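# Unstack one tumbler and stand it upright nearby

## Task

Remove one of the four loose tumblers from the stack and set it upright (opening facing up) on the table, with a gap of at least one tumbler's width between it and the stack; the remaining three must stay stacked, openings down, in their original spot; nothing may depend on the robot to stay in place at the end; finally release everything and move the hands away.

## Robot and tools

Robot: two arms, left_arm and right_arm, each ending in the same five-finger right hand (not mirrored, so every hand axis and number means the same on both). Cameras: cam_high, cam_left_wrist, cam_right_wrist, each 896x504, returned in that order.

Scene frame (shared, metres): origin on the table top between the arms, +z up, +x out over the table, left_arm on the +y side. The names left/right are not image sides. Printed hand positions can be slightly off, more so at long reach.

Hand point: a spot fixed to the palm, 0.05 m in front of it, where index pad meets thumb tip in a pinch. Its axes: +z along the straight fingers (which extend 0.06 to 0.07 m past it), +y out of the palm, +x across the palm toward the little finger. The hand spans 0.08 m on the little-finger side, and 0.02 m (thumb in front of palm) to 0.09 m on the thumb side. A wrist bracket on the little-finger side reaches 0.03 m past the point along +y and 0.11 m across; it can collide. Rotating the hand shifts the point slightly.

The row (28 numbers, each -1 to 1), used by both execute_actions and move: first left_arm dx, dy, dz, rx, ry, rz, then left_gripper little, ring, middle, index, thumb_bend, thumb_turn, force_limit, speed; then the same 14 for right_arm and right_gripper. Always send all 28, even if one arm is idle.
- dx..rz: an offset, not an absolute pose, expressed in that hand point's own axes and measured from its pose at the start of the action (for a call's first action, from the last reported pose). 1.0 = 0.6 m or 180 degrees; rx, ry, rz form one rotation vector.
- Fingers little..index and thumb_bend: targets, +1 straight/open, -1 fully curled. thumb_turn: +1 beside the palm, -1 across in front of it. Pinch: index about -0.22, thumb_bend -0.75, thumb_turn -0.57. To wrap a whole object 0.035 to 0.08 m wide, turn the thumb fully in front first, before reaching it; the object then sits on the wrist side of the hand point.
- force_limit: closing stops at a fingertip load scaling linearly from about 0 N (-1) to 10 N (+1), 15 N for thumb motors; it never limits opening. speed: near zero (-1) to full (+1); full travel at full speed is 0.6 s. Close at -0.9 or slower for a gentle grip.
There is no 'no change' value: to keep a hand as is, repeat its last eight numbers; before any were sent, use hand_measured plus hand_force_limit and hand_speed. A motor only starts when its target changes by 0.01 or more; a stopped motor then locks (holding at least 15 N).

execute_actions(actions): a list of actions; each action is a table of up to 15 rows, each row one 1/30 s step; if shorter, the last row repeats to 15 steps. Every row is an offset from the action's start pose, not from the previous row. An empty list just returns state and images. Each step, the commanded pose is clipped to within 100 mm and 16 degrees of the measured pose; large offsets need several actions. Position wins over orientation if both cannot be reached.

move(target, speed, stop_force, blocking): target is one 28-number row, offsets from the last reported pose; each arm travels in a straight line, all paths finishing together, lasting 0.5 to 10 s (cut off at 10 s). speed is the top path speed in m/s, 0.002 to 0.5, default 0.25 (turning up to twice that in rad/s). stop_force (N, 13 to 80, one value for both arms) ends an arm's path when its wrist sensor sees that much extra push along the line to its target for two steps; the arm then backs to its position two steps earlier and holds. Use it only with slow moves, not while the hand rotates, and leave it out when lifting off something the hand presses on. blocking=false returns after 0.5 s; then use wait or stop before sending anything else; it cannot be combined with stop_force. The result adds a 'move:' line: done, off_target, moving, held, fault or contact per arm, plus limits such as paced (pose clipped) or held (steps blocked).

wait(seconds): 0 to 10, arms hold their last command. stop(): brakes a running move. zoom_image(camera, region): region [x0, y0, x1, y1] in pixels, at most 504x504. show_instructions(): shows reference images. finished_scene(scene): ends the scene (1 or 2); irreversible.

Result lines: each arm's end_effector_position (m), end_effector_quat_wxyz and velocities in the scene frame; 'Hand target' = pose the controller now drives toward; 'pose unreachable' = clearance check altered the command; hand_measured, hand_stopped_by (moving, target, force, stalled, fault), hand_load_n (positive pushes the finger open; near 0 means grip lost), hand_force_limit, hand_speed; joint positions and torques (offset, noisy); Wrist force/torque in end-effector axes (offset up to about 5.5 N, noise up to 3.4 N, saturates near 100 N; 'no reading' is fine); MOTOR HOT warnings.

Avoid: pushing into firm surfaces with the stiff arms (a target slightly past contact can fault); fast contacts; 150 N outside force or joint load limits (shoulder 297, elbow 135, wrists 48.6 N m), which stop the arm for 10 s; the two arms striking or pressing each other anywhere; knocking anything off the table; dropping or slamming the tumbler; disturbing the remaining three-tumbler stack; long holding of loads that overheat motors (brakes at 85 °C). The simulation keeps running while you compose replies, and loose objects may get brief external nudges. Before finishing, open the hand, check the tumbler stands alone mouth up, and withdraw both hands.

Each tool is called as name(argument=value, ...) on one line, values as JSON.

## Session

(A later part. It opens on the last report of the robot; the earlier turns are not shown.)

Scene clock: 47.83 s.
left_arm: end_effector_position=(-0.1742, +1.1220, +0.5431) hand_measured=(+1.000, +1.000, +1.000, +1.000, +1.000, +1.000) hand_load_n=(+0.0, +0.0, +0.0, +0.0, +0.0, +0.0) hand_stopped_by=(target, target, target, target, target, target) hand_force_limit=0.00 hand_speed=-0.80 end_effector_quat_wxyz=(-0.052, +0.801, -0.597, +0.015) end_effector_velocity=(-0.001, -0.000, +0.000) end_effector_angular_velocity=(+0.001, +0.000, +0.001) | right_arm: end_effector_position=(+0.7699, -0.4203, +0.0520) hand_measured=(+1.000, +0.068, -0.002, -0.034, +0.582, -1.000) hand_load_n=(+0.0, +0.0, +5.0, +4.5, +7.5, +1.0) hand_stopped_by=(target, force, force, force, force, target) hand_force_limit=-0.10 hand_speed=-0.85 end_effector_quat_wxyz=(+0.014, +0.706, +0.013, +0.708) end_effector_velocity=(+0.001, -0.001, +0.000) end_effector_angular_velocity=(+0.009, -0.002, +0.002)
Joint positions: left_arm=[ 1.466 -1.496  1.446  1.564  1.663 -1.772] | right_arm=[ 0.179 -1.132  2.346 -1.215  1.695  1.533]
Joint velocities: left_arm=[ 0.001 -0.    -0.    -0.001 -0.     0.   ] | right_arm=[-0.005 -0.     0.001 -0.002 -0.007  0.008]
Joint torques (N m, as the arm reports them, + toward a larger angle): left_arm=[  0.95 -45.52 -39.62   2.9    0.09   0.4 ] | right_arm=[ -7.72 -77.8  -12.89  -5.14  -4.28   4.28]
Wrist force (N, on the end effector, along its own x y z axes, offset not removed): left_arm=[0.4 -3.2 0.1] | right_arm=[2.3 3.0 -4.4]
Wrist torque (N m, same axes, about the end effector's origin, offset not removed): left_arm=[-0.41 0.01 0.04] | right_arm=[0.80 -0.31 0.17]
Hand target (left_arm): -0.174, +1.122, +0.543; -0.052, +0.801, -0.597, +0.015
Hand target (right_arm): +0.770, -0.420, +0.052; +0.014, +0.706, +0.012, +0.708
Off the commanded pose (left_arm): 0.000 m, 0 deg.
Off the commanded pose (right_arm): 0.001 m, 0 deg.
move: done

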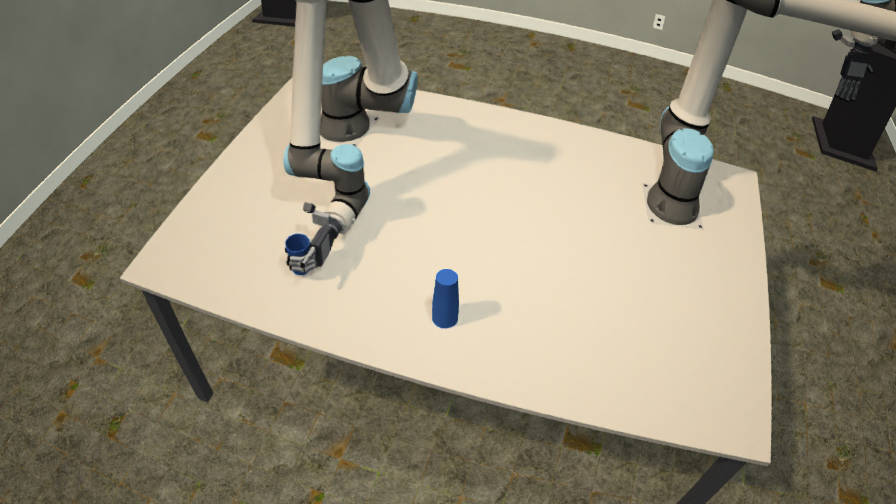

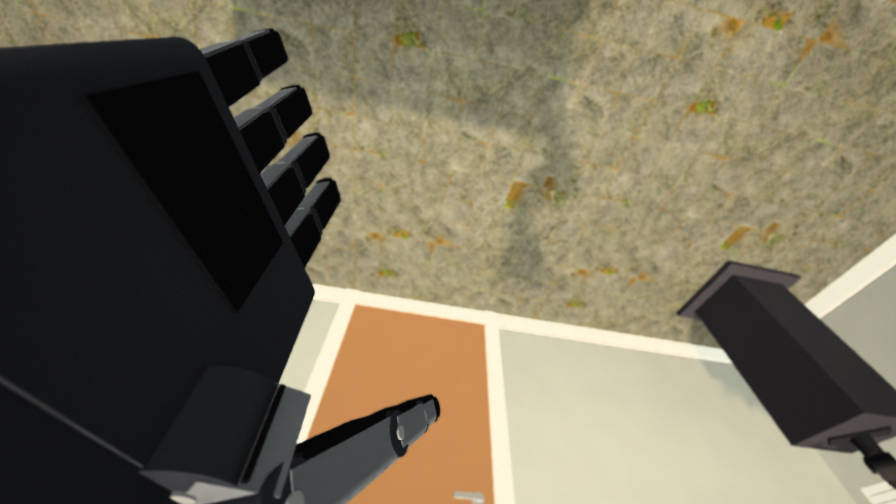

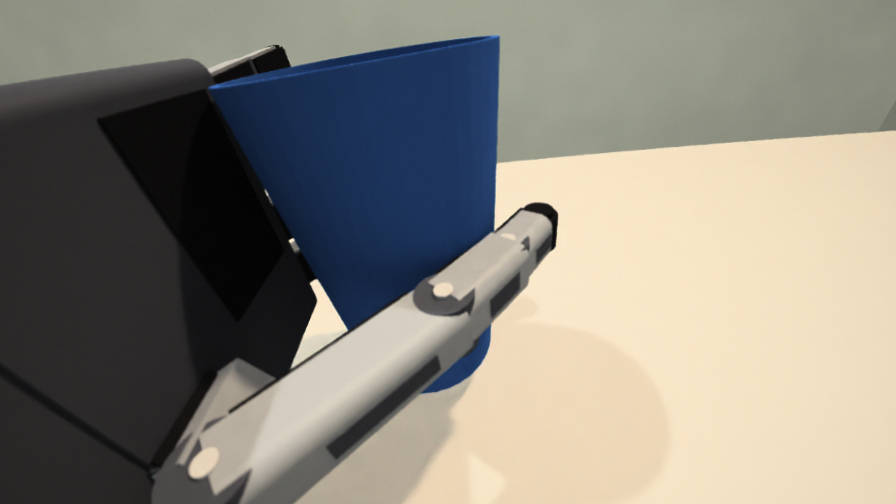

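move(target=[0,0,0,0,0,0,1,1,1,1,1,1,0,-0.8, -0.021,0,0,0,0,0.0105,1,-0.5,-0.6,-0.6,-0.6,-1,-0.1,-0.85], speed=0.03)

Scene clock: 50.70 s.
left_arm: end_effector_position=(-0.1742, +1.1220, +0.5431) hand_measured=(+1.000, +1.000, +1.000, +1.000, +1.000, +1.000) hand_load_n=(+0.0, +0.0, +0.0, +0.0, +0.0, +0.0) hand_stopped_by=(target, target, target, target, target, target) hand_force_limit=0.00 hand_speed=-0.80 end_effector_quat_wxyz=(-0.052, +0.801, -0.597, +0.015) end_effector_velocity=(-0.000, -0.000, -0.000) end_effector_angular_velocity=(-0.000, -0.001, +0.000) | right_arm: end_effector_position=(+0.7699, -0.4207, +0.0397) hand_measured=(+1.000, +0.068, -0.002, -0.034, +0.582, -1.000) hand_load_n=(+0.0, +0.0, +5.0, +4.0, +7.5, +0.0) hand_stopped_by=(target, force, force, force, force, target) hand_force_limit=-0.10 hand_speed=-0.85 end_effector_quat_wxyz=(+0.002, +0.707, +0.001, +0.708) end_effector_velocity=(+0.000, +0.000, -0.001) end_effector_angular_velocity=(+0.005, -0.001, +0.001)
Joint positions: left_arm=[ 1.466 -1.496  1.446  1.564  1.663 -1.772] | right_arm=[ 0.176 -1.111  2.348 -1.239  1.692  1.566]
Joint velocities: left_arm=[0.    0.    0.    0.    0.001 0.   ] | right_arm=[ 0.     0.003  0.    -0.005 -0.     0.005]
Joint torques (N m, as the arm reports them, + toward a larger angle): left_arm=[  0.5  -46.67 -39.47   3.05  -0.03   0.34] | right_arm=[-10.91 -35.99  -8.37  -3.26  -4.64   4.44]
Wrist force (N, on the end effector, along its own x y z axes, offset not removed): left_arm=[2.0 -2.3 -1.0] | right_arm=[9.4 -0.4 0.1]
Wrist torque (N m, same axes, about the end effector's origin, offset not removed): left_arm=[-0.13 -0.24 0.21] | right_arm=[-0.13 -0.40 0.09]
Hand target (left_arm): -0.174, +1.122, +0.543; -0.052, +0.801, -0.597, +0.015
Hand target (right_arm): +0.770, -0.421, +0.039; +0.002, +0.707, +0.001, +0.708
Off the commanded pose (left_arm): 0.000 m, 0 deg.
Off the commanded pose (right_arm): 0.000 m, 0 deg.
move: done

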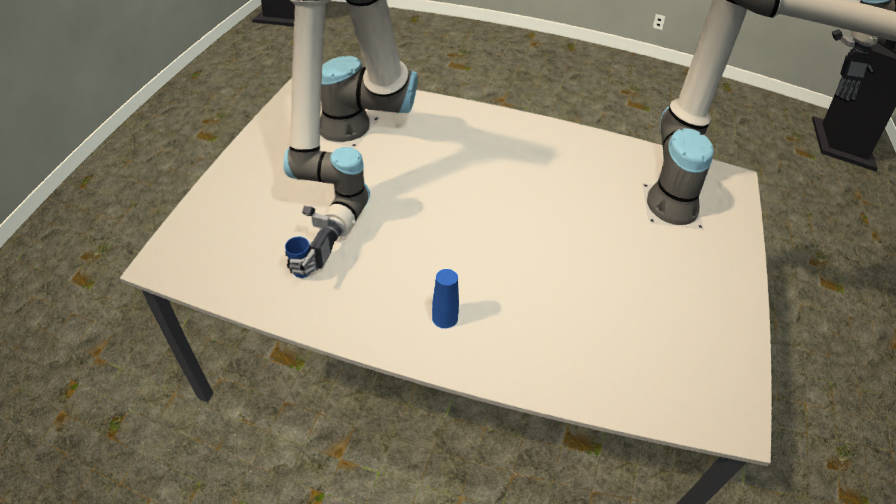

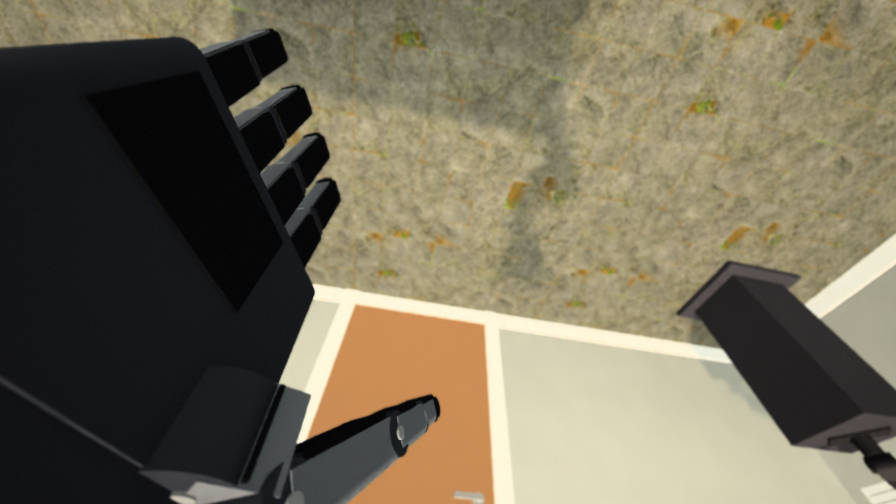

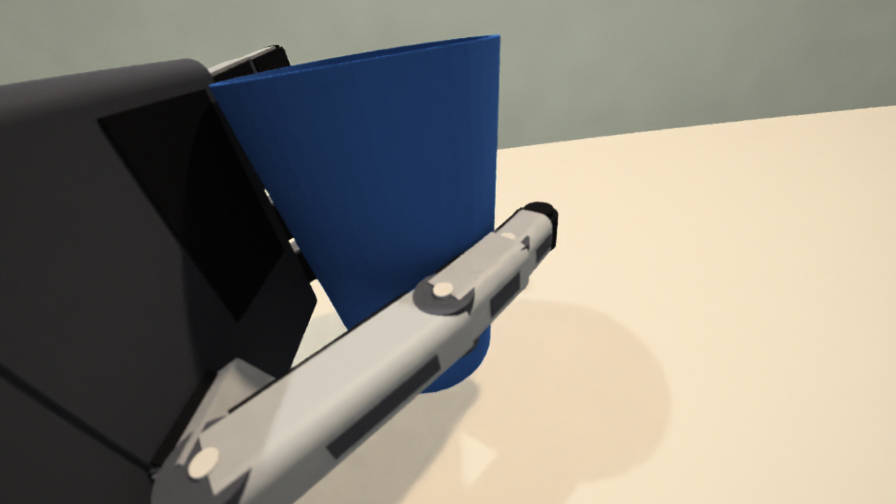

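The thumb load dropped and the wrist force rose, so the tumbler is on the table. I'll release it now.

execute_actions(actions=[[[0,0,0,0,0,0,1,1,1,1,1,1,0,-0.8, 0,0,0,0,0,0,1,1,1,1,1,-1,-0.1,-0.7],[0,0,0,0,0,0,1,1,1,1,1,1,0,-0.8, 0,0,0,0,0,0,1,1,1,1,1,-1,-0.1,-0.7],[0,0,0,0,0,0,1,1,1,1,1,1,0,-0.8, 0,0,0,0,0,0,1,1,1,1,1,-1,-0.1,-0.7],[0,0,0,0,0,0,1,1,1,1,1,1,0,-0.8, 0,0,0,0,0,0,1,1,1,1,1,-1,-0.1,-0.7],[0,0,0,0,0,0,1,1,1,1,1,1,0,-0.8, 0,0,0,0,0,0,1,1,1,1,1,-1,-0.1,-0.7],[0,0,0,0,0,0,1,1,1,1,1,1,0,-0.8, 0,0,0,0,0,0,1,1,1,1,1,-1,-0.1,1]]])

Scene clock: 54.83 s.
left_arm: end_effector_position=(-0.1742, +1.1220, +0.5431) hand_measured=(+1.000, +1.000, +1.000, +1.000, +1.000, +1.000) hand_load_n=(+0.0, +0.0, +0.0, +0.0, +0.0, +0.0) hand_stopped_by=(target, target, target, target, target, target) hand_force_limit=0.00 hand_speed=-0.80 end_effector_quat_wxyz=(-0.052, +0.801, -0.597, +0.015) end_effector_velocity=(+0.000, -0.000, -0.000) end_effector_angular_velocity=(-0.001, -0.000, -0.000) | right_arm: end_effector_position=(+0.7698, -0.4208, +0.0394) hand_measured=(+1.000, +1.000, +0.994, +0.990, +1.000, -1.000) hand_load_n=(+0.0, +0.0, +0.0, +0.5, +0.0, +0.0) hand_stopped_by=(target, moving, moving, moving, target, target) hand_force_limit=-0.10 hand_speed=1.00 end_effector_quat_wxyz=(+0.002, +0.707, +0.001, +0.708) end_effector_velocity=(+0.001, -0.000, +0.002) end_effector_angular_velocity=(+0.000, -0.003, -0.000)
Joint positions: left_arm=[ 1.466 -1.496  1.446  1.564  1.663 -1.772] | right_arm=[ 0.176 -1.11   2.348 -1.239  1.692  1.566]
Joint velocities: left_arm=[-0.  0.  0.  0.  0. -0.] | right_arm=[-0.001 -0.002 -0.001  0.    -0.    -0.   ]
Joint torques (N m, as the arm reports them, + toward a larger angle): left_arm=[  1.92 -45.16 -39.7    3.     0.06   0.41] | right_arm=[  4.26 -77.82 -16.7    0.45  -0.85  -3.75]
Wrist force (N, on the end effector, along its own x y z axes, offset not removed): left_arm=[-1.6 0.0 0.2] | right_arm=[2.6 -0.1 1.3]
Wrist torque (N m, same axes, about the end effector's origin, offset not removed): left_arm=[0.20 0.26 -0.01] | right_arm=[-0.12 -0.60 -0.03]
Hand target (left_arm): -0.174, +1.122, +0.543; -0.052, +0.801, -0.597, +0.015
Hand target (right_arm): +0.770, -0.421, +0.040; +0.002, +0.707, +0.001, +0.708
Off the commanded pose (left_arm): 0.000 m, 0 deg.
Off the commanded pose (right_arm): 0.000 m, 0 deg.

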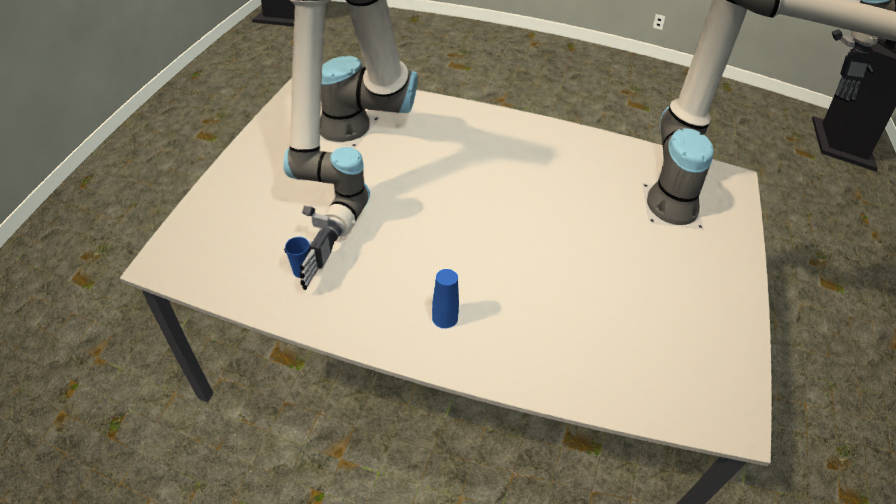

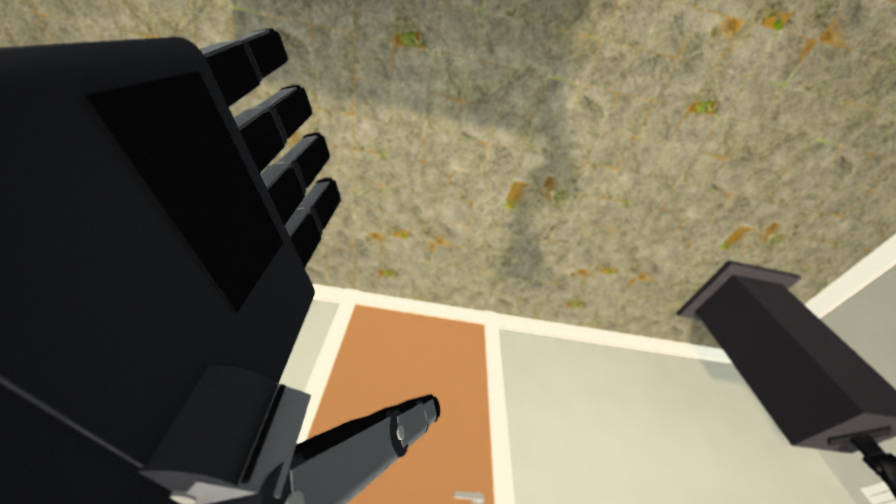

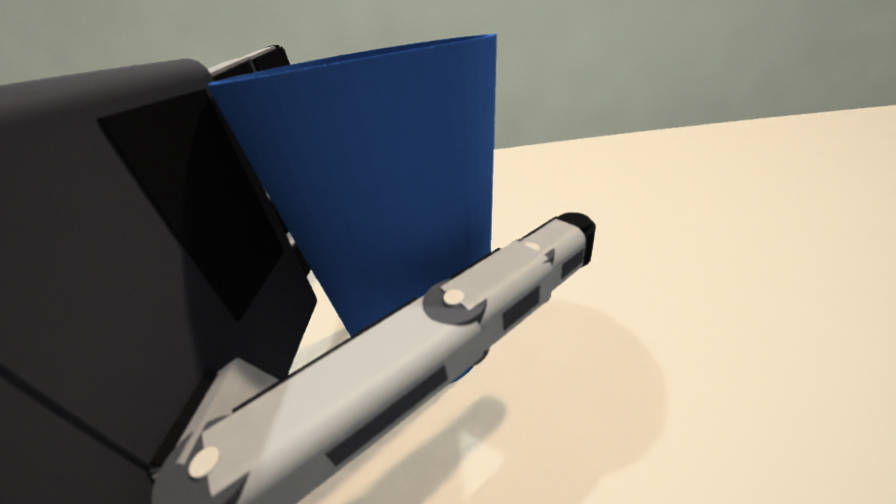

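move(target=[0,0,0,0,0,0,1,1,1,1,1,1,0,-0.8, 0.42,-0.13,-0.34,0,0,0,1,1,1,1,1,-1,-0.1,1], speed=0.4)

zoom_image(camera="cam_high", region=[260, 190, 500, 350])

Scene clock: 59.43 s.
left_arm: end_effector_position=(-0.1742, +1.1220, +0.5431) hand_measured=(+1.000, +1.000, +1.000, +1.000, +1.000, +1.000) hand_load_n=(+0.0, +0.0, +0.0, +0.0, +0.0, +0.0) hand_stopped_by=(target, target, target, target, target, target) hand_force_limit=0.00 hand_speed=-0.80 end_effector_quat_wxyz=(-0.052, +0.801, -0.597, +0.015) end_effector_velocity=(-0.000, -0.000, -0.000) end_effector_angular_velocity=(-0.000, +0.000, +0.000) | right_arm: end_effector_position=(+0.5657, -0.3417, +0.2912) hand_measured=(+1.000, +1.000, +1.000, +1.000, +1.000, -1.000) hand_load_n=(+0.0, +0.0, +0.0, +0.0, +0.0, +0.0) hand_stopped_by=(target, target, target, target, target, target) hand_force_limit=-0.10 hand_speed=1.00 end_effector_quat_wxyz=(+0.002, +0.707, +0.001, +0.708) end_effector_velocity=(-0.001, +0.001, +0.002) end_effector_angular_velocity=(+0.001, -0.000, +0.001)
Joint positions: left_arm=[ 1.466 -1.496  1.446  1.564  1.663 -1.772] | right_arm=[ 0.511 -1.762  2.401 -0.641  2.027  1.565]
Joint velocities: left_arm=[ 0.  0.  0. -0. -0.  0.] | right_arm=[ 0.004 -0.002 -0.003  0.005  0.003  0.001]
Joint torques (N m, as the arm reports them, + toward a larger angle): left_arm=[  1.35 -45.86 -39.63   2.93  -0.04   0.26] | right_arm=[  9.65 -41.33 -46.19   0.84   3.55   3.8 ]
Wrist force (N, on the end effector, along its own x y z axes, offset not removed): left_arm=[-2.3 0.4 -1.9] | right_arm=[2.2 0.4 -2.3]
Wrist torque (N m, same axes, about the end effector's origin, offset not removed): left_arm=[0.35 0.43 -0.01] | right_arm=[0.20 -0.37 0.21]
Hand target (left_arm): -0.174, +1.122, +0.543; -0.052, +0.801, -0.597, +0.015
Hand target (right_arm): +0.566, -0.342, +0.291; +0.002, +0.707, +0.001, +0.708
Off the commanded pose (left_arm): 0.000 m, 0 deg.
Off the commanded pose (right_arm): 0.001 m, 0 deg.
move: done

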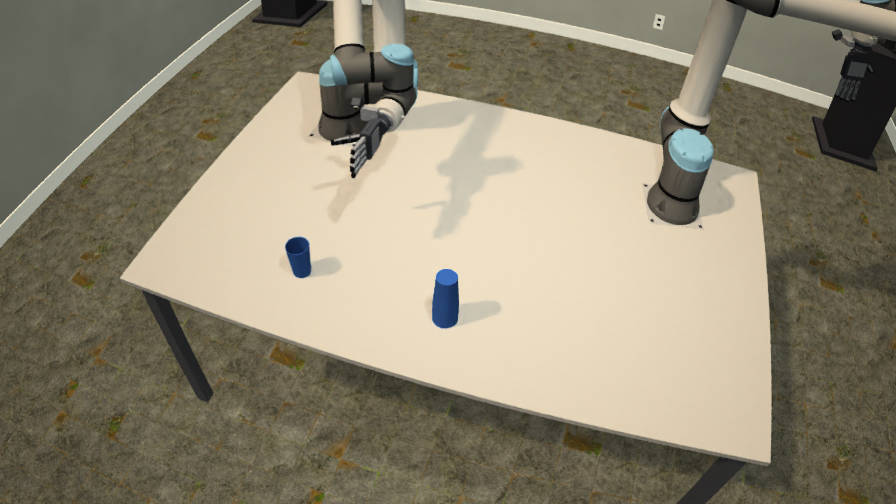

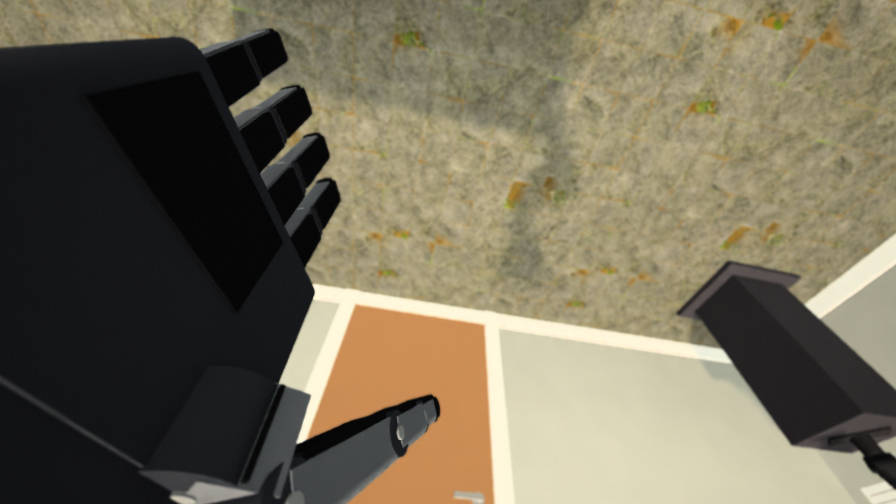

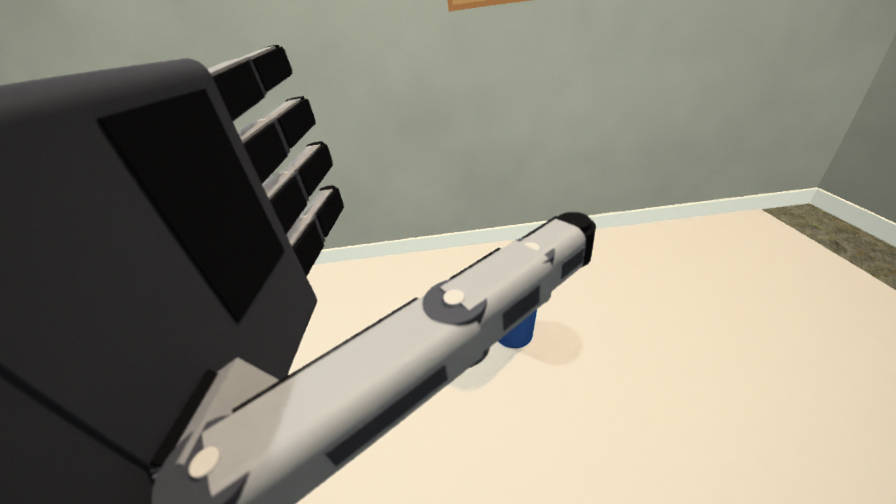

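Region (260, 190, 500, 350) of cam_high's 896x504 image, scaled by 2.100, with more detail than that image has.

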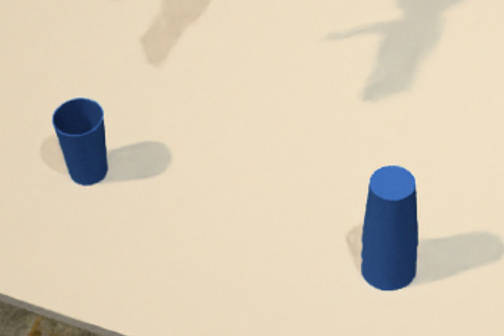

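finished_scene(scene=2)

The scene is finished: the task was done.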